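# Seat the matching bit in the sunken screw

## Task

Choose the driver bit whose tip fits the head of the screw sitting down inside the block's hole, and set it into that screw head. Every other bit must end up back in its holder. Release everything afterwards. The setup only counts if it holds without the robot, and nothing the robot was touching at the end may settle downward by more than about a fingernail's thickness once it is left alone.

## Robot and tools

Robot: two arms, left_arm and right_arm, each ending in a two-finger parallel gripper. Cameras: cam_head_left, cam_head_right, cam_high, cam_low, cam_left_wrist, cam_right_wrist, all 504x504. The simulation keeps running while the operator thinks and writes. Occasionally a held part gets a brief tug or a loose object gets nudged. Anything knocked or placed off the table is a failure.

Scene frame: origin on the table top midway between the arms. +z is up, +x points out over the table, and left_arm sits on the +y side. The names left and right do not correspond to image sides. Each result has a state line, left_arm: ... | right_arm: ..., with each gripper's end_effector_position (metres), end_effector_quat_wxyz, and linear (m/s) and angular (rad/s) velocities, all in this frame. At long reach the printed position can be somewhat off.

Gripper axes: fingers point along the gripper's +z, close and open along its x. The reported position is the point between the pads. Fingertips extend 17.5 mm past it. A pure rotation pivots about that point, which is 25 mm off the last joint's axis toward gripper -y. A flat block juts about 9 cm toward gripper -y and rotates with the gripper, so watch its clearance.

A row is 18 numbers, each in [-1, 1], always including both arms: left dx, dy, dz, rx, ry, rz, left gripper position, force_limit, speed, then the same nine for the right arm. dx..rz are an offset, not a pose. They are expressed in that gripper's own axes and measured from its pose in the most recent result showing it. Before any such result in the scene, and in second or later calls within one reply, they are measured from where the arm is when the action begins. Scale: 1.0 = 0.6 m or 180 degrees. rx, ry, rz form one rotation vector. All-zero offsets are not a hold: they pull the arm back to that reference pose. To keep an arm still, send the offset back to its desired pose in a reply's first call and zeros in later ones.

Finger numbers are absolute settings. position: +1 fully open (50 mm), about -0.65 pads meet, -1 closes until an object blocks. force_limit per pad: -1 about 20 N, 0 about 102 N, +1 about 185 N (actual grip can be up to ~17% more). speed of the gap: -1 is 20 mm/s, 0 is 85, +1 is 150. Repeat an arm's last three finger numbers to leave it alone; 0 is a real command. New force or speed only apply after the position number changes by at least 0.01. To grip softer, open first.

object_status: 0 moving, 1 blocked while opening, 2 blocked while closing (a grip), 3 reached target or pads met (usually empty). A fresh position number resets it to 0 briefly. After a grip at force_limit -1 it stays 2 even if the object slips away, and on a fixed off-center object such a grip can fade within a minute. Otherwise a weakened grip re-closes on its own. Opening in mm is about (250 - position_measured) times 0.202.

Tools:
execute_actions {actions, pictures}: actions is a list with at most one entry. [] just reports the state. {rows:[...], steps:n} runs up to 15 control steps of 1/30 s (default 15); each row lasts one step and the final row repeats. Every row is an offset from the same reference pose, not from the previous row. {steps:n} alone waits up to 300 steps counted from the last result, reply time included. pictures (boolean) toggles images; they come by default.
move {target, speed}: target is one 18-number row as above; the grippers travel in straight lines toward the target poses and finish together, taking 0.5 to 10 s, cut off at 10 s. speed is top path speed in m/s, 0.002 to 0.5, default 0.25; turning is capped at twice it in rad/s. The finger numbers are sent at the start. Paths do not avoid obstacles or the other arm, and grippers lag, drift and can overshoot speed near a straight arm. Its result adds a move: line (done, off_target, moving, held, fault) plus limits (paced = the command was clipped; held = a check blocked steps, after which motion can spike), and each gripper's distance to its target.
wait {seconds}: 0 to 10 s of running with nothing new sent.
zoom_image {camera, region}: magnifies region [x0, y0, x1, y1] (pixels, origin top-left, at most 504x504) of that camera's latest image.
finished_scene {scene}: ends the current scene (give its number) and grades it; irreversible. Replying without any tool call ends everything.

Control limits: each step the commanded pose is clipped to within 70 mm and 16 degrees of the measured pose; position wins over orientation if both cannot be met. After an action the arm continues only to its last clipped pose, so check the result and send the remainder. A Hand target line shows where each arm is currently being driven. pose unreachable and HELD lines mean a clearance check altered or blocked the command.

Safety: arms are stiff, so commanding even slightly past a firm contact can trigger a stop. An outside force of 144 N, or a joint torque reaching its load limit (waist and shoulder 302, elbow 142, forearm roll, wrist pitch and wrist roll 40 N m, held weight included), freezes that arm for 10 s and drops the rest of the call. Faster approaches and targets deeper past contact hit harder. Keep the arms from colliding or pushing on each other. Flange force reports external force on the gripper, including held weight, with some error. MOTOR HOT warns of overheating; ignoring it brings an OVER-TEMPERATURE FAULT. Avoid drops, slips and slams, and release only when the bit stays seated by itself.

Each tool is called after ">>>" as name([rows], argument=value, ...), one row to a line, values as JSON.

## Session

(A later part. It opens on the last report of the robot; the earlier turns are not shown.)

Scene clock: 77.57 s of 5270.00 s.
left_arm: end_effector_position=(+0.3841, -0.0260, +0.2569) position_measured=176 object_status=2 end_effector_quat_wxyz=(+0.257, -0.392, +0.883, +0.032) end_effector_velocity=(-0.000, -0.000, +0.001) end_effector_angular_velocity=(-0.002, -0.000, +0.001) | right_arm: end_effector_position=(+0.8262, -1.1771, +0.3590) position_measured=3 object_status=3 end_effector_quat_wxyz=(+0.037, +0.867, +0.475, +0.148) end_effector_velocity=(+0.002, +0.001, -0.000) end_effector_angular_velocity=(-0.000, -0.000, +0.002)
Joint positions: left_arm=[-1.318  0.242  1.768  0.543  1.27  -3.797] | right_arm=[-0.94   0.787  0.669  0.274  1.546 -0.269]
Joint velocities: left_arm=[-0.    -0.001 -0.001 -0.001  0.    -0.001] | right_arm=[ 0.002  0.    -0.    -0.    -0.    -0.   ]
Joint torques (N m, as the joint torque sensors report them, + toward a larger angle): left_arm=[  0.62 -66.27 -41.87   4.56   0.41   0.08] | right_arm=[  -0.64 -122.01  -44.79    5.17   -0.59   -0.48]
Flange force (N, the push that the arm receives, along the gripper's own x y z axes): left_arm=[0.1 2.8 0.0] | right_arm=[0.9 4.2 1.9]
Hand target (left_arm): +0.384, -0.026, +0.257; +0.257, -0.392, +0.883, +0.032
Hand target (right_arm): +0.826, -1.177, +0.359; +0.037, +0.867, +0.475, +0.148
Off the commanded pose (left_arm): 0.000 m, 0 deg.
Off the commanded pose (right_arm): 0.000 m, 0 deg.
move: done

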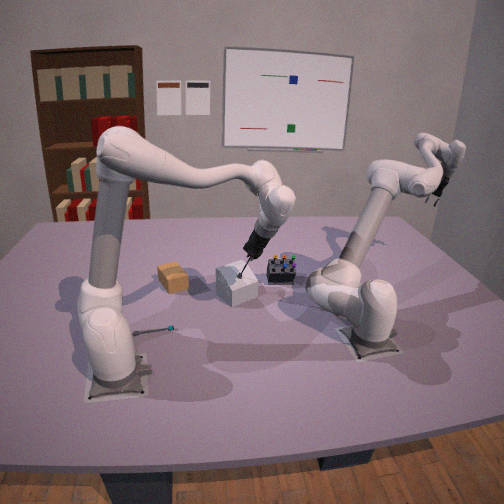

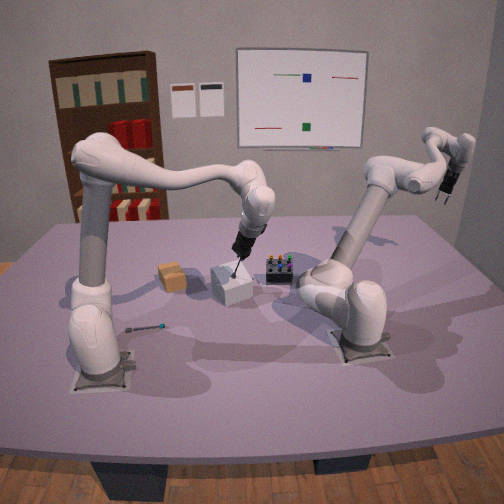

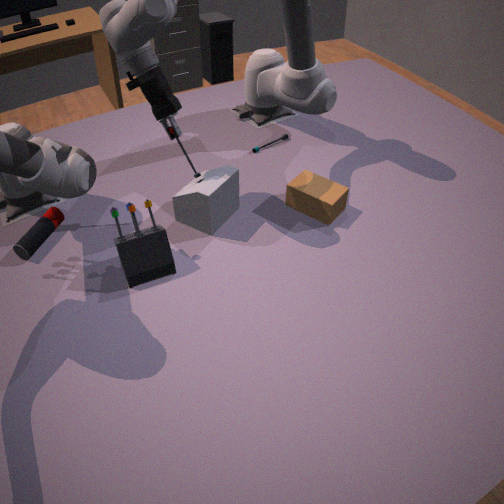

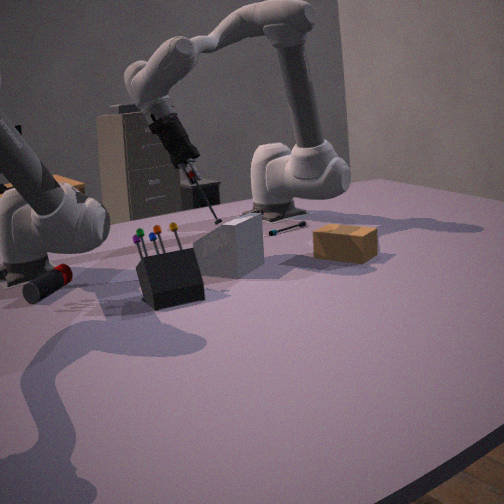

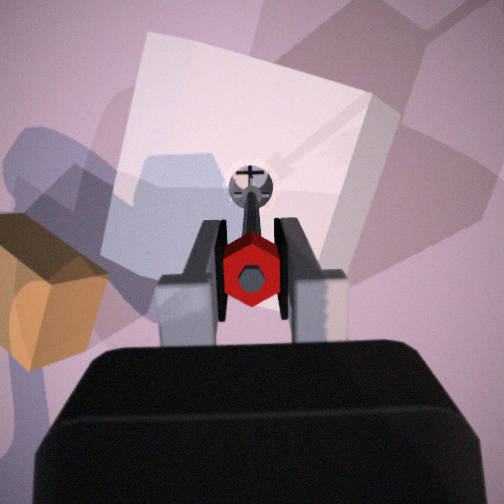

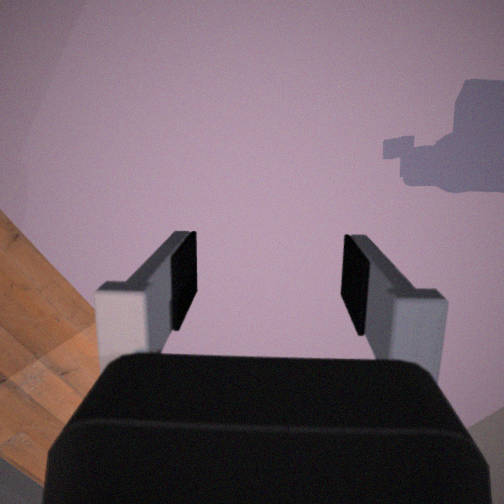

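>>> move(target=[-0.001,-0.002,0.1,0,0,0,-1,0,-0.5,0,0,0,0,0,0,1,0,0], speed=0.03)

>>> zoom_image(camera="cam_left_wrist", region=[190,130,310,250])

Scene clock: 83.13 s of 5270.00 s.
left_arm: end_effector_position=(+0.4110, -0.0111, +0.2054) position_measured=176 object_status=2 end_effector_quat_wxyz=(+0.257, -0.392, +0.883, +0.032) end_effector_velocity=(-0.000, +0.000, +0.000) end_effector_angular_velocity=(-0.001, -0.000, +0.000) | right_arm: end_effector_position=(+0.8262, -1.1771, +0.3590) position_measured=3 object_status=3 end_effector_quat_wxyz=(+0.037, +0.867, +0.475, +0.148) end_effector_velocity=(-0.000, -0.000, +0.000) end_effector_angular_velocity=(+0.000, -0.001, -0.000)
Joint positions: left_arm=[-1.271  0.28   1.823  0.57   1.17  -3.811] | right_arm=[-0.94   0.787  0.669  0.274  1.546 -0.269]
Joint velocities: left_arm=[-0.    -0.001  0.001  0.    -0.    -0.001] | right_arm=[-0.    -0.    -0.     0.001  0.     0.   ]
Joint torques (N m, as the joint torque sensors report them, + toward a larger angle): left_arm=[ -0.53 -66.88 -41.12   4.44   0.22  -0.09] | right_arm=[   0.93 -122.55  -44.47    5.2    -0.62   -0.64]
Flange force (N, the push that the arm receives, along the gripper's own x y z axes): left_arm=[-3.0 5.9 0.7] | right_arm=[-2.3 7.0 0.7]
Hand target (left_arm): +0.411, -0.011, +0.205; +0.257, -0.392, +0.883, +0.032
Hand target (right_arm): +0.826, -1.177, +0.359; +0.037, +0.867, +0.475, +0.148
Off the commanded pose (left_arm): 0.000 m, 0 deg.
Off the commanded pose (right_arm): 0.000 m, 0 deg.
After step 90, 0.33 s passed at rest.
move: done

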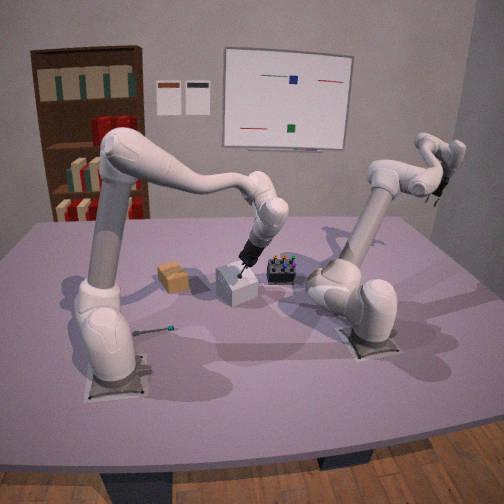

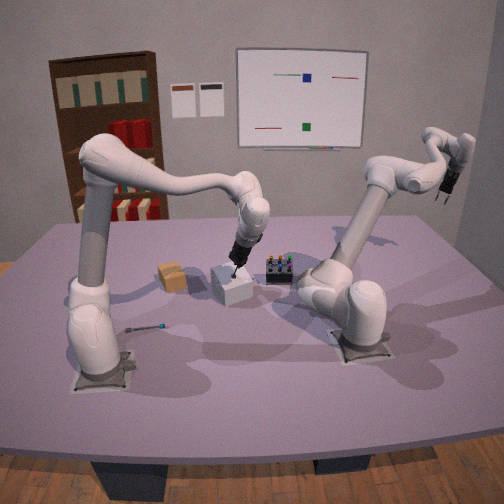

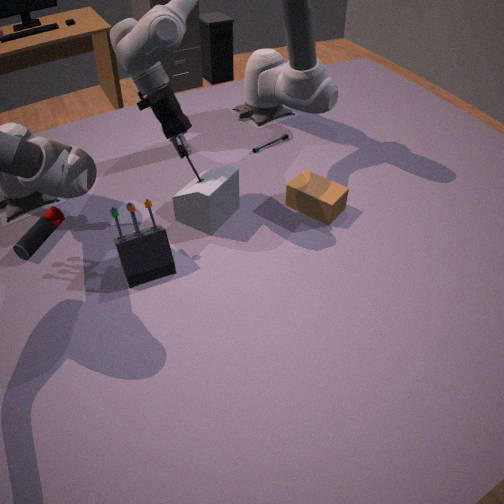

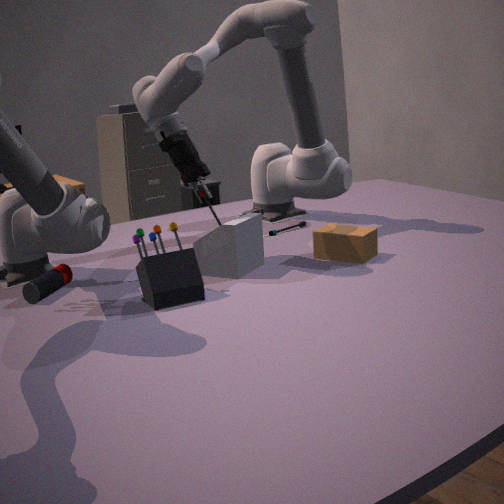

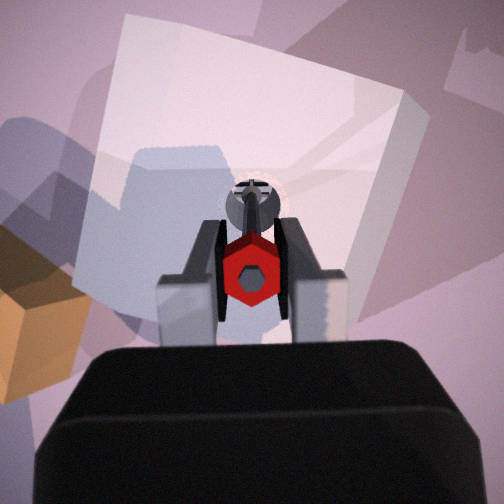

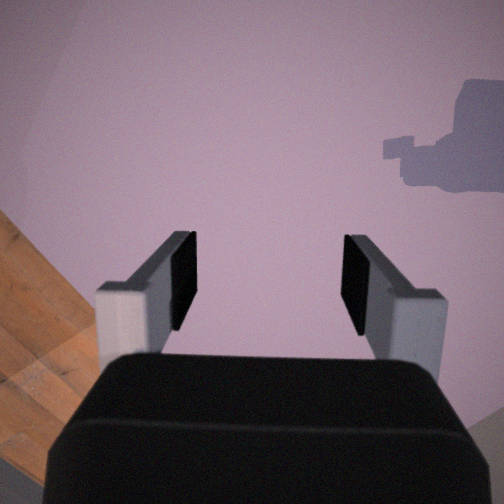

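Region (190, 130, 310, 250) of cam_left_wrist's 504x504 image, scaled by 4.200, with more detail than that image has.

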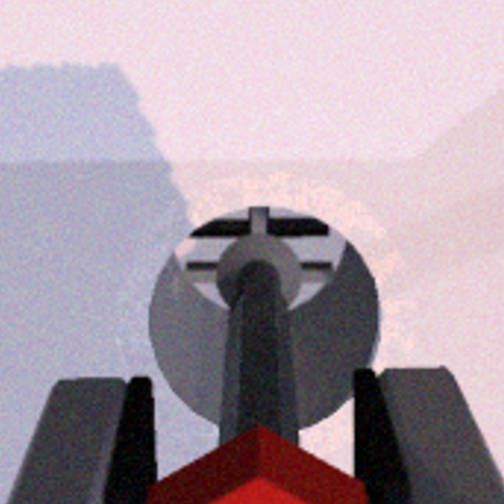

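>>> move(target=[0.0004,0,0.04,0,0,0,-1,0,-0.5,0,0,0,0,0,0,1,0,0], speed=0.02)

>>> zoom_image(camera="cam_left_wrist", region=[220,160,280,220])

Scene clock: 87.77 s of 5270.00 s.
left_arm: end_effector_position=(+0.4212, -0.0051, +0.1845) position_measured=176 object_status=2 end_effector_quat_wxyz=(+0.257, -0.392, +0.883, +0.032) end_effector_velocity=(-0.001, +0.001, -0.001) end_effector_angular_velocity=(+0.002, +0.003, -0.001) | right_arm: end_effector_position=(+0.8262, -1.1771, +0.3590) position_measured=3 object_status=3 end_effector_quat_wxyz=(+0.037, +0.867, +0.475, +0.148) end_effector_velocity=(-0.002, -0.002, +0.001) end_effector_angular_velocity=(-0.002, +0.000, -0.002)
Joint positions: left_arm=[-1.253  0.297  1.842  0.583  1.13  -3.82 ] | right_arm=[-0.94   0.787  0.669  0.274  1.546 -0.269]
Joint velocities: left_arm=[-0.    -0.     0.001 -0.002  0.001  0.003] | right_arm=[-0.002 -0.001 -0.    -0.001 -0.    -0.   ]
Joint torques (N m, as the joint torque sensors report them, + toward a larger angle): left_arm=[  1.14 -69.02 -39.72   4.22   0.59   0.23] | right_arm=[   1.29 -120.76  -43.96    5.23   -0.58   -0.67]
Flange force (N, the push that the arm receives, along the gripper's own x y z axes): left_arm=[0.9 4.4 0.4] | right_arm=[-2.5 4.4 -0.7]
Hand target (left_arm): +0.421, -0.005, +0.185; +0.257, -0.392, +0.883, +0.032
Hand target (right_arm): +0.826, -1.177, +0.359; +0.037, +0.867, +0.475, +0.148
Off the commanded pose (left_arm): 0.000 m, 0 deg.
Off the commanded pose (right_arm): 0.000 m, 0 deg.
After step 90, 0.20 s passed at rest.
move: done

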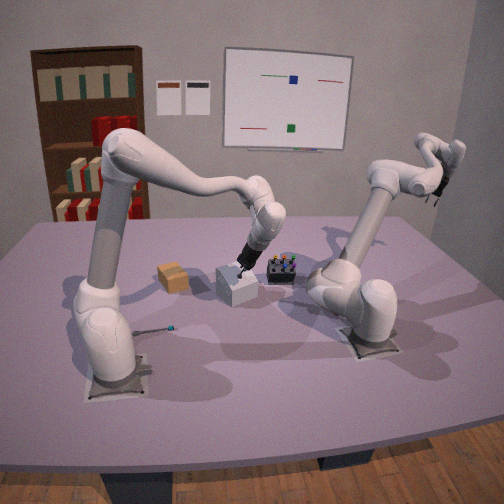

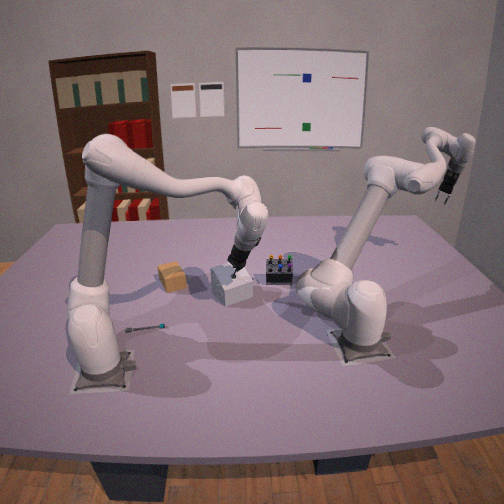

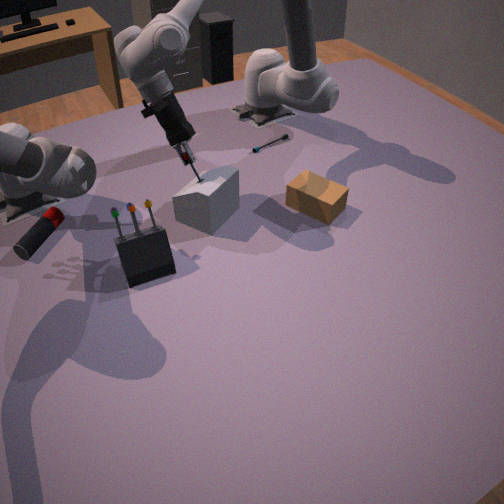

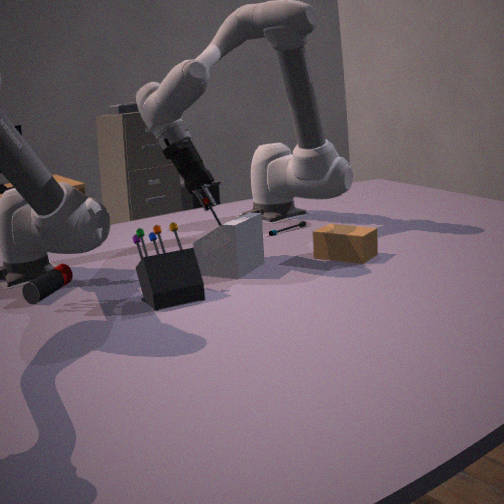

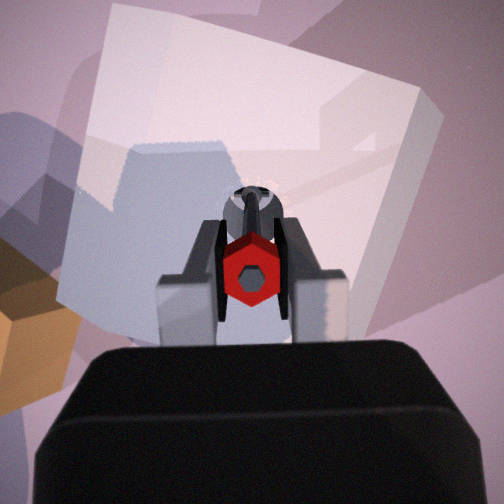

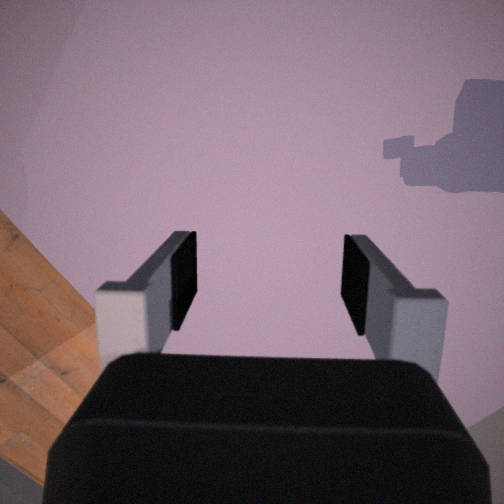

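Region (220, 160, 280, 220) of cam_left_wrist's 504x504 image, scaled by 8.400, with more detail than that image has.

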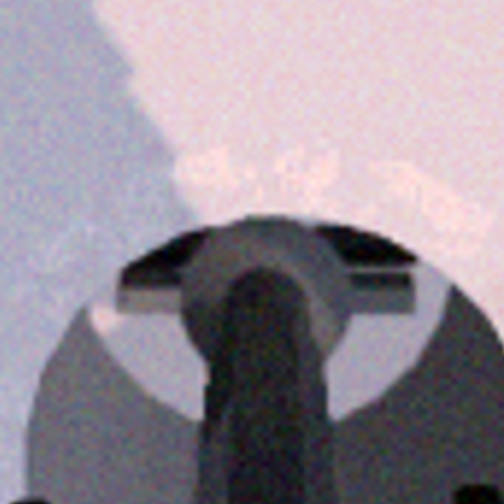

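>>> move(target=[0,-0.002,0.006,0,0,-0.004,-1,0,-0.5,0,0,0,0,0,0,1,0,0], speed=0.006)

>>> zoom_image(camera="cam_left_wrist", region=[220,160,280,220])

>>> execute_actions([
  {"rows":[[0,0,0.0017,0,0,0,-1,0,-0.5,0,0,0,0,0,0,1,0,0]],"steps":10},
], pictures=false)

Scene clock: 93.07 s of 5270.00 s.
left_arm: end_effector_position=(+0.4236, -0.0050, +0.1816) position_measured=176 object_status=2 end_effector_quat_wxyz=(+0.257, -0.398, +0.880, +0.030) end_effector_velocity=(+0.001, -0.000, +0.001) end_effector_angular_velocity=(-0.001, -0.001, +0.000) | right_arm: end_effector_position=(+0.8262, -1.1771, +0.3590) position_measured=3 object_status=3 end_effector_quat_wxyz=(+0.037, +0.867, +0.475, +0.148) end_effector_velocity=(+0.001, +0.002, -0.000) end_effector_angular_velocity=(+0.001, +0.000, +0.002)
Joint positions: left_arm=[-1.25   0.302  1.843  0.585  1.125 -3.833] | right_arm=[-0.94   0.787  0.669  0.274  1.546 -0.269]
Joint velocities: left_arm=[ 0.001 -0.    -0.001  0.001  0.     0.   ] | right_arm=[ 0.002 -0.001  0.001  0.001  0.     0.   ]
Joint torques (N m, as the joint torque sensors report them, + toward a larger angle): left_arm=[  1.32 -69.33 -39.15   4.27   0.28  -0.2 ] | right_arm=[  -0.02 -120.61  -44.16    5.24   -0.44   -0.73]
Flange force (N, the push that the arm receives, along the gripper's own x y z axes): left_arm=[0.7 2.8 -0.7] | right_arm=[-0.1 3.3 0.8]
Hand target (left_arm): +0.424, -0.005, +0.182; +0.257, -0.398, +0.880, +0.030
Hand target (right_arm): +0.826, -1.177, +0.359; +0.037, +0.867, +0.475, +0.148
Off the commanded pose (left_arm): 0.000 m, 0 deg.
Off the commanded pose (right_arm): 0.000 m, 0 deg.
After step 90, 1.03 s passed at rest.
move: done

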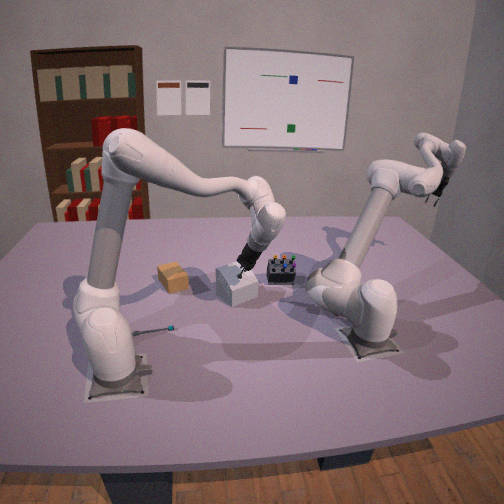

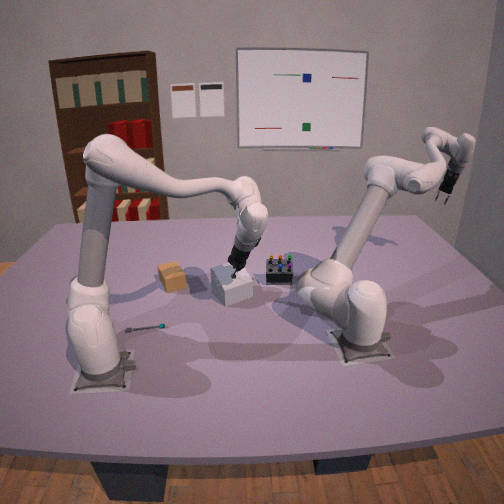

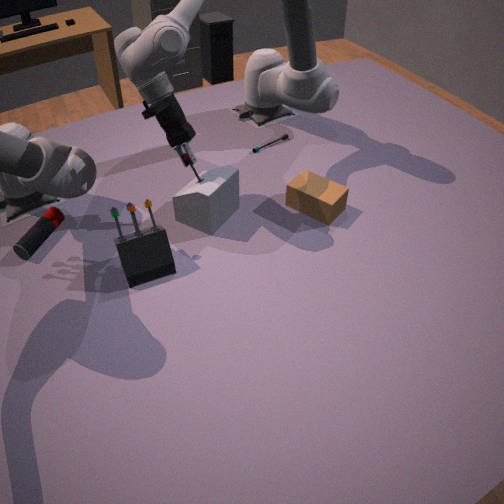

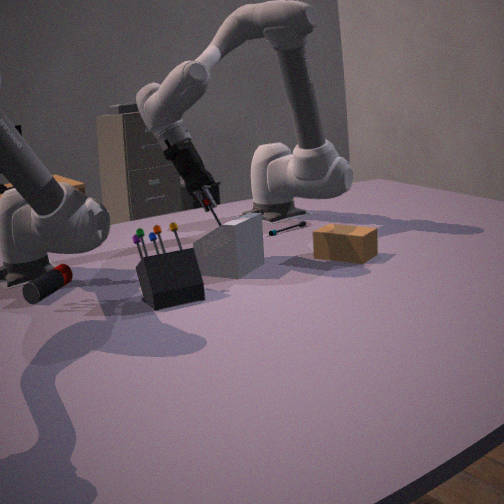

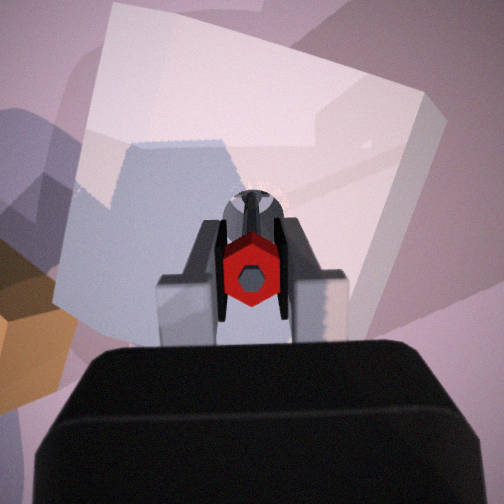

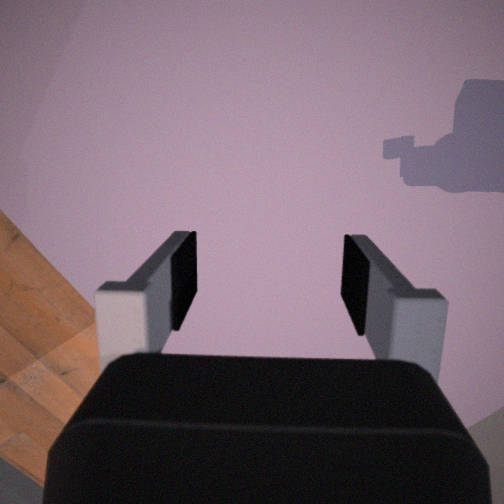

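Region (220, 160, 280, 220) of cam_left_wrist's 504x504 image, scaled by 8.400, with more detail than that image has.

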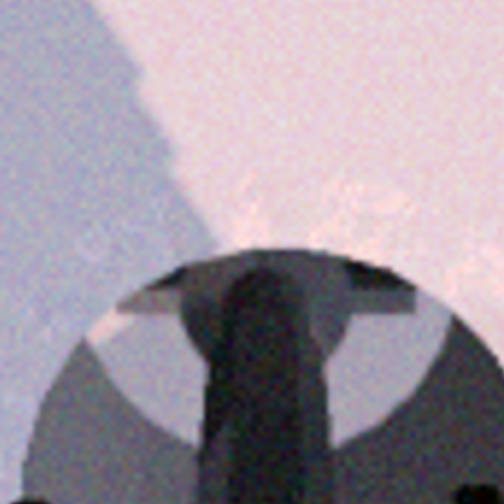

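Scene clock: 93.40 s of 5270.00 s.
left_arm: end_effector_position=(+0.4240, -0.0047, +0.1807) position_measured=176 object_status=2 end_effector_quat_wxyz=(+0.257, -0.398, +0.880, +0.031) end_effector_velocity=(+0.000, -0.001, +0.001) end_effector_angular_velocity=(-0.002, -0.001, -0.000) | right_arm: end_effector_position=(+0.8262, -1.1771, +0.3590) position_measured=3 object_status=3 end_effector_quat_wxyz=(+0.037, +0.867, +0.475, +0.148) end_effector_velocity=(+0.001, +0.001, -0.001) end_effector_angular_velocity=(+0.001, -0.001, +0.001)
Joint positions: left_arm=[-1.249  0.303  1.844  0.585  1.123 -3.833] | right_arm=[-0.94   0.787  0.669  0.274  1.546 -0.269]
Joint velocities: left_arm=[ 0.     0.    -0.001  0.    -0.001 -0.   ] | right_arm=[ 0.002  0.     0.001  0.001 -0.001  0.001]
Joint torques (N m, as the joint torque sensors report them, + toward a larger angle): left_arm=[  0.9  -67.21 -39.36   4.12   0.24   0.11] | right_arm=[  -2.41 -120.88  -44.68    5.35   -0.75   -0.65]
Flange force (N, the push that the arm receives, along the gripper's own x y z axes): left_arm=[-1.2 6.2 -1.4] | right_arm=[2.5 2.9 2.0]
Hand target (left_arm): +0.424, -0.005, +0.181; +0.257, -0.398, +0.880, +0.030
Hand target (right_arm): +0.826, -1.177, +0.359; +0.037, +0.867, +0.475, +0.148
Off the commanded pose (left_arm): 0.000 m, 0 deg.
Off the commanded pose (right_arm): 0.000 m, 0 deg.
Steps of this call (steps 1 to 10: all 10 steps of this action). Readings (end_effector_position | what the end effector reports):
1: left_arm (+0.4237, -0.0049, +0.1814) | right_arm (+0.8262, -1.1771, +0.3590) | left_arm position_measured=176 object_status=2 | right_arm position_measured=3 object_status=3
2: left_arm (+0.4240, -0.0048, +0.1809) | right_arm (+0.8262, -1.1771, +0.3590) | left_arm position_measured=176 object_status=2 | right_arm position_measured=3 object_status=3
4: left_arm (+0.4240, -0.0047, +0.1807) | right_arm (+0.8262, -1.1771, +0.3590) | left_arm position_measured=176 object_status=2 | right_arm position_measured=3 object_status=3
8: left_arm (+0.4240, -0.0047, +0.1807) | right_arm (+0.8262, -1.1771, +0.3590) | left_arm position_measured=176 object_status=2 | right_arm position_measured=3 object_status=3
10: the state above

>>> execute_actions([
  {"rows":[[0,0,0.001,0,0,0,-1,0,-0.5,0,0,0,0,0,0,1,0,0],[0,0,0.0015,0,0,0,-1,0,-0.5,0,0,0,0,0,0,1,0,0],[0.0003,0,0.0025,0,0,0,-1,0,-0.5,0,0,0,0,0,0,1,0,0]],"steps":8},
], pictures=false)

Scene clock: 96.17 s of 5270.00 s.
left_arm: end_effector_position=(+0.4246, -0.0045, +0.1794) position_measured=176 object_status=2 end_effector_quat_wxyz=(+0.257, -0.398, +0.880, +0.030) end_effector_velocity=(+0.001, -0.000, +0.001) end_effector_angular_velocity=(-0.002, -0.000, +0.001) | right_arm: end_effector_position=(+0.8262, -1.1771, +0.3590) position_measured=3 object_status=3 end_effector_quat_wxyz=(+0.037, +0.867, +0.475, +0.148) end_effector_velocity=(+0.000, +0.000, -0.001) end_effector_angular_velocity=(+0.001, -0.000, -0.000)
Joint positions: left_arm=[-1.248  0.304  1.845  0.586  1.121 -3.834] | right_arm=[-0.94   0.787  0.669  0.274  1.546 -0.269]
Joint velocities: left_arm=[ 0.001 -0.    -0.001 -0.    -0.001 -0.   ] | right_arm=[-0.     0.     0.001  0.001 -0.     0.   ]
Joint torques (N m, as the joint torque sensors report them, + toward a larger angle): left_arm=[  0.25 -69.92 -41.74   4.2    0.07   0.13] | right_arm=[  -1.14 -122.22  -44.57    5.37   -0.39   -0.69]
Flange force (N, the push that the arm receives, along the gripper's own x y z axes): left_arm=[-0.6 7.0 2.0] | right_arm=[0.2 5.7 2.1]
Hand target (left_arm): +0.425, -0.004, +0.179; +0.257, -0.398, +0.880, +0.031
Hand target (right_arm): +0.826, -1.177, +0.359; +0.037, +0.867, +0.475, +0.148
Off the commanded pose (left_arm): 0.000 m, 0 deg.
Off the commanded pose (right_arm): 0.000 m, 0 deg.
Steps of this call (steps 1 to 75: nothing new was sent; steps 76 to 83: all 8 steps of this action). Readings (end_effector_position | what the end effector reports):
76: left_arm (+0.4241, -0.0047, +0.1807) | right_arm (+0.8262, -1.1771, +0.3590) | left_arm position_measured=176 object_status=2 | right_arm position_measured=3 object_status=3
77: left_arm (+0.4243, -0.0048, +0.1805) | right_arm (+0.8262, -1.1771, +0.3590) | left_arm position_measured=176 object_status=2 | right_arm position_measured=3 object_status=3
79: left_arm (+0.4246, -0.0047, +0.1797) | right_arm (+0.8262, -1.1771, +0.3590) | left_arm position_measured=176 object_status=2 | right_arm position_measured=3 object_status=3
83: the state above

>>> execute_actions([
  {"rows":[[0,0,0.001,0,0,0,-1,0,-0.5,0,0,0,0,0,0,1,0,0],[0,0,0.0015,0,0,0,-1,0,-0.5,0,0,0,0,0,0,1,0,0],[0,0,0.0022,0,0,0,-1,0,-0.5,0,0,0,0,0,0,1,0,0]],"steps":8},
], pictures=false)

Scene clock: 99.70 s of 5270.00 s.
left_arm: end_effector_position=(+0.4251, -0.0041, +0.1782) position_measured=176 object_status=2 end_effector_quat_wxyz=(+0.257, -0.398, +0.880, +0.030) end_effector_velocity=(+0.000, -0.002, +0.000) end_effector_angular_velocity=(-0.002, -0.001, -0.002) | right_arm: end_effector_position=(+0.8262, -1.1771, +0.3590) position_measured=3 object_status=3 end_effector_quat_wxyz=(+0.037, +0.867, +0.475, +0.148) end_effector_velocity=(+0.000, -0.000, +0.001) end_effector_angular_velocity=(-0.000, -0.002, -0.000)
Joint positions: left_arm=[-1.247  0.305  1.846  0.587  1.119 -3.834] | right_arm=[-0.94   0.787  0.669  0.274  1.546 -0.269]
Joint velocities: left_arm=[-0.     0.001 -0.002  0.001 -0.002  0.001] | right_arm=[-0.    -0.    -0.001  0.001 -0.     0.   ]
Joint torques (N m, as the joint torque sensors report them, + toward a larger angle): left_arm=[  1.16 -69.61 -38.85   4.43   0.74   0.17] | right_arm=[  -1.83 -121.15  -44.53    5.23   -0.42   -0.42]
Flange force (N, the push that the arm receives, along the gripper's own x y z axes): left_arm=[1.7 2.5 0.1] | right_arm=[1.5 3.1 1.9]
Hand target (left_arm): +0.425, -0.004, +0.178; +0.257, -0.398, +0.880, +0.030
Hand target (right_arm): +0.826, -1.177, +0.359; +0.037, +0.867, +0.475, +0.148
Off the commanded pose (left_arm): 0.000 m, 0 deg.
Off the commanded pose (right_arm): 0.000 m, 0 deg.
Steps of this call (steps 1 to 90: nothing new was sent; then 0.27 s passed at rest; steps 91 to 98: all 8 steps of this action). Readings (end_effector_position | what the end effector reports):
91: left_arm (+0.4246, -0.0044, +0.1792) | right_arm (+0.8262, -1.1771, +0.3590) | left_arm position_measured=176 object_status=2 | right_arm position_measured=3 object_status=3
92: left_arm (+0.4248, -0.0044, +0.1789) | right_arm (+0.8262, -1.1771, +0.3590) | left_arm position_measured=176 object_status=2 | right_arm position_measured=3 object_status=3
94: left_arm (+0.4251, -0.0042, +0.1783) | right_arm (+0.8262, -1.1771, +0.3590) | left_arm position_measured=176 object_status=2 | right_arm position_measured=3 object_status=3
98: the state above

>>> execute_actions([
  {"rows":[[0,0,0.001,0,0,0,-1,0,-0.5,0,0,0,0,0,0,1,0,0],[0,0,0.0015,0,0,0,-1,0,-0.5,0,0,0,0,0,0,1,0,0],[0,0,0.0022,0,0,0,-1,0,-0.5,0,0,0,0,0,0,1,0,0]],"steps":8},
], pictures=false)

Scene clock: 102.00 s of 5270.00 s.
left_arm: end_effector_position=(+0.4257, -0.0038, +0.1772) position_measured=176 object_status=2 end_effector_quat_wxyz=(+0.257, -0.398, +0.880, +0.030) end_effector_velocity=(-0.000, +0.002, -0.000) end_effector_angular_velocity=(+0.002, -0.001, -0.000) | right_arm: end_effector_position=(+0.8262, -1.1771, +0.3590) position_measured=3 object_status=3 end_effector_quat_wxyz=(+0.037, +0.867, +0.475, +0.148) end_effector_velocity=(-0.000, -0.000, +0.000) end_effector_angular_velocity=(+0.001, -0.002, -0.001)
Joint positions: left_arm=[-1.246  0.306  1.847  0.588  1.116 -3.835] | right_arm=[-0.94   0.787  0.669  0.274  1.546 -0.269]
Joint velocities: left_arm=[ 0.    -0.001  0.003  0.002  0.    -0.001] | right_arm=[-0.001 -0.     0.     0.002 -0.    -0.   ]
Joint torques (N m, as the joint torque sensors report them, + toward a larger angle): left_arm=[ -1.03 -69.87 -39.62   4.3    0.15   0.22] | right_arm=[   0.16 -119.95  -44.56    5.23   -0.69   -0.57]
Flange force (N, the push that the arm receives, along the gripper's own x y z axes): left_arm=[-1.2 3.1 1.7] | right_arm=[-0.4 0.2 0.7]
Hand target (left_arm): +0.426, -0.004, +0.177; +0.257, -0.398, +0.880, +0.030
Hand target (right_arm): +0.826, -1.177, +0.359; +0.037, +0.867, +0.475, +0.148
Off the commanded pose (left_arm): 0.000 m, 0 deg.
Off the commanded pose (right_arm): 0.000 m, 0 deg.
Steps of this call (steps 1 to 61: nothing new was sent; steps 62 to 69: all 8 steps of this action). Readings (end_effector_position | what the end effector reports):
62: left_arm (+0.4252, -0.0042, +0.1782) | right_arm (+0.8262, -1.1771, +0.3590) | left_arm position_measured=176 object_status=2 | right_arm position_measured=3 object_status=3
63: left_arm (+0.4255, -0.0042, +0.1780) | right_arm (+0.8262, -1.1771, +0.3590) | left_arm position_measured=176 object_status=2 | right_arm position_measured=3 object_status=3
65: left_arm (+0.4257, -0.0039, +0.1774) | right_arm (+0.8262, -1.1771, +0.3590) | left_arm position_measured=176 object_status=2 | right_arm position_measured=3 object_status=3
69: the state above

>>> execute_actions([
  {"rows":[[0,0,0.001,0,0,0,-1,0,-0.5,0,0,0,0,0,0,1,0,0],[0,0,0.0015,0,0,0,-1,0,-0.5,0,0,0,0,0,0,1,0,0],[0,0,0.0022,0,0,0,-1,0,-0.5,0,0,0,0,0,0,1,0,0]],"steps":8},
], pictures=false)

Scene clock: 104.87 s of 5270.00 s.
left_arm: end_effector_position=(+0.4263, -0.0035, +0.1760) position_measured=176 object_status=2 end_effector_quat_wxyz=(+0.257, -0.398, +0.880, +0.030) end_effector_velocity=(+0.000, +0.001, +0.000) end_effector_angular_velocity=(+0.000, -0.000, +0.002) | right_arm: end_effector_position=(+0.8262, -1.1771, +0.3590) position_measured=3 object_status=3 end_effector_quat_wxyz=(+0.037, +0.867, +0.475, +0.148) end_effector_velocity=(-0.000, -0.000, +0.001) end_effector_angular_velocity=(-0.000, -0.001, -0.001)
Joint positions: left_arm=[-1.245  0.307  1.848  0.588  1.114 -3.835] | right_arm=[-0.94   0.787  0.669  0.274  1.546 -0.269]
Joint velocities: left_arm=[ 0.001 -0.001  0.001 -0.     0.001 -0.   ] | right_arm=[-0.001 -0.    -0.     0.    -0.     0.001]
Joint torques (N m, as the joint torque sensors report them, + toward a larger angle): left_arm=[  0.28 -70.6  -38.9    4.13   0.66   0.05] | right_arm=[  -0.21 -119.45  -45.07    5.42   -0.44   -0.23]
Flange force (N, the push that the arm receives, along the gripper's own x y z axes): left_arm=[1.4 1.6 2.3] | right_arm=[1.1 -4.5 2.2]
Hand target (left_arm): +0.426, -0.004, +0.176; +0.257, -0.398, +0.880, +0.030
Hand target (right_arm): +0.826, -1.177, +0.359; +0.037, +0.867, +0.475, +0.148
Off the commanded pose (left_arm): 0.000 m, 0 deg.
Off the commanded pose (right_arm): 0.000 m, 0 deg.
Steps of this call (steps 1 to 78: nothing new was sent; steps 79 to 86: all 8 steps of this action). Readings (end_effector_position | what the end effector reports):
79: left_arm (+0.4258, -0.0038, +0.1770) | right_arm (+0.8262, -1.1771, +0.3590) | left_arm position_measured=176 object_status=2 | right_arm position_measured=3 object_status=3
80: left_arm (+0.4260, -0.0037, +0.1767) | right_arm (+0.8262, -1.1771, +0.3590) | left_arm position_measured=176 object_status=2 | right_arm position_measured=3 object_status=3
82: left_arm (+0.4263, -0.0035, +0.1761) | right_arm (+0.8262, -1.1771, +0.3590) | left_arm position_measured=176 object_status=2 | right_arm position_measured=3 object_status=3
86: the state above

>>> execute_actions([
  {"rows":[[0,0,0.001,0,0,0,-1,0,-0.5,0,0,0,0,0,0,1,0,0],[0,0,0.0015,0,0,0,-1,0,-0.5,0,0,0,0,0,0,1,0,0],[0,0,0.0022,0,0,0,-1,0,-0.5,0,0,0,0,0,0,1,0,0]],"steps":8},
], pictures=false)

Scene clock: 107.33 s of 5270.00 s.
left_arm: end_effector_position=(+0.4269, -0.0032, +0.1750) position_measured=176 object_status=2 end_effector_quat_wxyz=(+0.257, -0.398, +0.880, +0.030) end_effector_velocity=(-0.001, +0.001, -0.001) end_effector_angular_velocity=(+0.001, +0.001, -0.000) | right_arm: end_effector_position=(+0.8262, -1.1771, +0.3590) position_measured=3 object_status=3 end_effector_quat_wxyz=(+0.037, +0.867, +0.475, +0.148) end_effector_velocity=(+0.001, +0.001, -0.000) end_effector_angular_velocity=(+0.000, +0.000, +0.001)
Joint positions: left_arm=[-1.244  0.308  1.849  0.589  1.112 -3.836] | right_arm=[-0.94   0.787  0.669  0.274  1.546 -0.269]
Joint velocities: left_arm=[-0.001 -0.     0.002 -0.001 -0.001 -0.   ] | right_arm=[ 0.001  0.001 -0.     0.     0.    -0.   ]
Joint torques (N m, as the joint torque sensors report them, + toward a larger angle): left_arm=[  2.23 -70.26 -39.53   4.22   0.23  -0.29] | right_arm=[  -0.22 -120.79  -43.6     5.05   -0.73   -0.67]
Flange force (N, the push that the arm receives, along the gripper's own x y z axes): left_arm=[2.5 3.9 -0.2] | right_arm=[-0.5 7.6 -0.3]
Hand target (left_arm): +0.427, -0.003, +0.175; +0.257, -0.398, +0.880, +0.030
Hand target (right_arm): +0.826, -1.177, +0.359; +0.037, +0.867, +0.475, +0.148
Off the commanded pose (left_arm): 0.000 m, 0 deg.
Off the commanded pose (right_arm): 0.000 m, 0 deg.
Steps of this call (steps 1 to 66: nothing new was sent; steps 67 to 74: all 8 steps of this action). Readings (end_effector_position | what the end effector reports):
67: left_arm (+0.4263, -0.0035, +0.1760) | right_arm (+0.8262, -1.1771, +0.3590) | left_arm position_measured=176 object_status=2 | right_arm position_measured=3 object_status=3
68: left_arm (+0.4266, -0.0036, +0.1758) | right_arm (+0.8262, -1.1771, +0.3590) | left_arm position_measured=176 object_status=2 | right_arm position_measured=3 object_status=3
70: left_arm (+0.4269, -0.0033, +0.1752) | right_arm (+0.8262, -1.1771, +0.3590) | left_arm position_measured=176 object_status=2 | right_arm position_measured=3 object_status=3
74: the state above

>>> execute_actions([
  {"rows":[[0,0,0.001,0,0,0,-1,0,-0.5,0,0,0,0,0,0,1,0,0],[0,0,0.0015,0,0,0,-1,0,-0.5,0,0,0,0,0,0,1,0,0],[0,0,0.0022,0,0,0,-1,0,-0.5,0,0,0,0,0,0,1,0,0]],"steps":8},
], pictures=false)

Scene clock: 110.17 s of 5270.00 s.
left_arm: end_effector_position=(+0.4274, -0.0028, +0.1738) position_measured=176 object_status=2 end_effector_quat_wxyz=(+0.257, -0.398, +0.880, +0.030) end_effector_velocity=(+0.000, +0.000, +0.000) end_effector_angular_velocity=(+0.000, +0.000, -0.001) | right_arm: end_effector_position=(+0.8262, -1.1771, +0.3590) position_measured=3 object_status=3 end_effector_quat_wxyz=(+0.037, +0.867, +0.475, +0.148) end_effector_velocity=(-0.000, -0.000, -0.000) end_effector_angular_velocity=(-0.000, +0.000, -0.000)
Joint positions: left_arm=[-1.243  0.309  1.85   0.59   1.11  -3.836] | right_arm=[-0.94   0.787  0.669  0.274  1.546 -0.269]
Joint velocities: left_arm=[ 0.    -0.     0.    -0.    -0.     0.002] | right_arm=[-0.  0. -0. -0. -0. -0.]
Joint torques (N m, as the joint torque sensors report them, + toward a larger angle): left_arm=[  0.93 -69.19 -38.94   4.15   0.14  -0.13] | right_arm=[  -0.42 -121.65  -44.17    5.45   -0.33   -0.61]
Flange force (N, the push that the arm receives, along the gripper's own x y z axes): left_arm=[0.4 3.5 -0.2] | right_arm=[-1.0 5.7 1.1]
Hand target (left_arm): +0.427, -0.003, +0.174; +0.257, -0.398, +0.880, +0.030
Hand target (right_arm): +0.826, -1.177, +0.359; +0.037, +0.867, +0.475, +0.148
Off the commanded pose (left_arm): 0.000 m, 0 deg.
Off the commanded pose (right_arm): 0.000 m, 0 deg.
Steps of this call (steps 1 to 77: nothing new was sent; steps 78 to 85: all 8 steps of this action). Readings (end_effector_position | what the end effector reports):
78: left_arm (+0.4269, -0.0031, +0.1748) | right_arm (+0.8262, -1.1771, +0.3590) | left_arm position_measured=176 object_status=2 | right_arm position_measured=3 object_status=3
79: left_arm (+0.4271, -0.0031, +0.1745) | right_arm (+0.8262, -1.1771, +0.3590) | left_arm position_measured=176 object_status=2 | right_arm position_measured=3 object_status=3
81: left_arm (+0.4274, -0.0029, +0.1739) | right_arm (+0.8262, -1.1771, +0.3590) | left_arm position_measured=176 object_status=2 | right_arm position_measured=3 object_status=3
85: the state above

>>> execute_actions([
  {"rows":[[0,0,0.001,0,0,0,-1,0,-0.5,0,0,0,0,0,0,1,0,0],[0,0,0.0015,0,0,0,-1,0,-0.5,0,0,0,0,0,0,1,0,0],[0,0,0.0022,0,0,0,-1,0,-0.5,0,0,0,0,0,0,1,0,0]],"steps":8},
], pictures=false)

Scene clock: 112.20 s of 5270.00 s.
left_arm: end_effector_position=(+0.4280, -0.0025, +0.1727) position_measured=176 object_status=2 end_effector_quat_wxyz=(+0.257, -0.398, +0.880, +0.030) end_effector_velocity=(-0.001, +0.002, -0.002) end_effector_angular_velocity=(+0.004, +0.002, +0.000) | right_arm: end_effector_position=(+0.8262, -1.1771, +0.3590) position_measured=3 object_status=3 end_effector_quat_wxyz=(+0.037, +0.867, +0.475, +0.148) end_effector_velocity=(+0.002, +0.002, +0.001) end_effector_angular_velocity=(-0.000, -0.001, +0.002)
Joint positions: left_arm=[-1.242  0.31   1.851  0.591  1.108 -3.837] | right_arm=[-0.94   0.787  0.669  0.274  1.546 -0.269]
Joint velocities: left_arm=[ 0.     0.001  0.003 -0.     0.     0.   ] | right_arm=[ 0.002 -0.001  0.     0.    -0.    -0.   ]
Joint torques (N m, as the joint torque sensors report them, + toward a larger angle): left_arm=[ -0.66 -68.89 -39.66   4.24   0.42  -0.1 ] | right_arm=[  -1.77 -122.46  -44.65    5.05   -0.47   -0.49]
Flange force (N, the push that the arm receives, along the gripper's own x y z axes): left_arm=[-2.5 5.0 1.4] | right_arm=[1.0 5.8 2.1]
Hand target (left_arm): +0.428, -0.003, +0.173; +0.257, -0.398, +0.880, +0.030
Hand target (right_arm): +0.826, -1.177, +0.359; +0.037, +0.867, +0.475, +0.148
Off the commanded pose (left_arm): 0.000 m, 0 deg.
Off the commanded pose (right_arm): 0.000 m, 0 deg.
Steps of this call (steps 1 to 53: nothing new was sent; steps 54 to 61: all 8 steps of this action). Readings (end_effector_position | what the end effector reports):
54: left_arm (+0.4275, -0.0029, +0.1738) | right_arm (+0.8262, -1.1771, +0.3590) | left_arm position_measured=176 object_status=2 | right_arm position_measured=3 object_status=3
55: left_arm (+0.4277, -0.0029, +0.1736) | right_arm (+0.8262, -1.1771, +0.3590) | left_arm position_measured=176 object_status=2 | right_arm position_measured=3 object_status=3
57: left_arm (+0.4280, -0.0026, +0.1729) | right_arm (+0.8262, -1.1771, +0.3590) | left_arm position_measured=176 object_status=2 | right_arm position_measured=3 object_status=3
61: the state above

>>> execute_actions([
  {"rows":[[0,0,0.001,0,0,0,-1,0,-0.5,0,0,0,0,0,0,1,0,0],[0,0,0.0015,0,0,0,-1,0,-0.5,0,0,0,0,0,0,1,0,0],[0,0,0.0022,0,0,0,-1,0,-0.5,0,0,0,0,0,0,1,0,0]],"steps":8},
], pictures=false)

Scene clock: 115.80 s of 5270.00 s.
left_arm: end_effector_position=(+0.4286, -0.0022, +0.1716) position_measured=176 object_status=2 end_effector_quat_wxyz=(+0.257, -0.398, +0.880, +0.030) end_effector_velocity=(-0.000, -0.001, +0.000) end_effector_angular_velocity=(-0.002, +0.000, -0.002) | right_arm: end_effector_position=(+0.8262, -1.1771, +0.3590) position_measured=3 object_status=3 end_effector_quat_wxyz=(+0.037, +0.867, +0.475, +0.148) end_effector_velocity=(-0.002, -0.002, +0.001) end_effector_angular_velocity=(+0.000, -0.002, -0.003)
Joint positions: left_arm=[-1.241  0.311  1.852  0.591  1.106 -3.837] | right_arm=[-0.94   0.787  0.669  0.274  1.546 -0.269]
Joint velocities: left_arm=[-0.    -0.    -0.001 -0.001 -0.001  0.002] | right_arm=[-0.003 -0.001 -0.     0.001 -0.     0.   ]
Joint torques (N m, as the joint torque sensors report them, + toward a larger angle): left_arm=[  1.15 -69.1  -39.51   4.08   0.22   0.02] | right_arm=[  -0.09 -121.7   -44.81    5.08   -0.48   -0.7 ]
Flange force (N, the push that the arm receives, along the gripper's own x y z axes): left_arm=[0.2 5.1 -0.4] | right_arm=[-1.6 3.0 1.4]
Hand target (left_arm): +0.429, -0.002, +0.172; +0.257, -0.398, +0.880, +0.030
Hand target (right_arm): +0.826, -1.177, +0.359; +0.037, +0.867, +0.475, +0.148
Off the commanded pose (left_arm): 0.000 m, 0 deg.
Off the commanded pose (right_arm): 0.000 m, 0 deg.
Steps of this call (steps 1 to 90: nothing new was sent; then 0.33 s passed at rest; steps 91 to 98: all 8 steps of this action). Readings (end_effector_position | what the end effector reports):
91: left_arm (+0.4281, -0.0025, +0.1726) | right_arm (+0.8262, -1.1771, +0.3590) | left_arm position_measured=176 object_status=2 | right_arm position_measured=3 object_status=3
92: left_arm (+0.4283, -0.0024, +0.1722) | right_arm (+0.8262, -1.1771, +0.3590) | left_arm position_measured=176 object_status=2 | right_arm position_measured=3 object_status=3
94: left_arm (+0.4285, -0.0022, +0.1716) | right_arm (+0.8262, -1.1771, +0.3590) | left_arm position_measured=176 object_status=2 | right_arm position_measured=3 object_status=3
98: the state above


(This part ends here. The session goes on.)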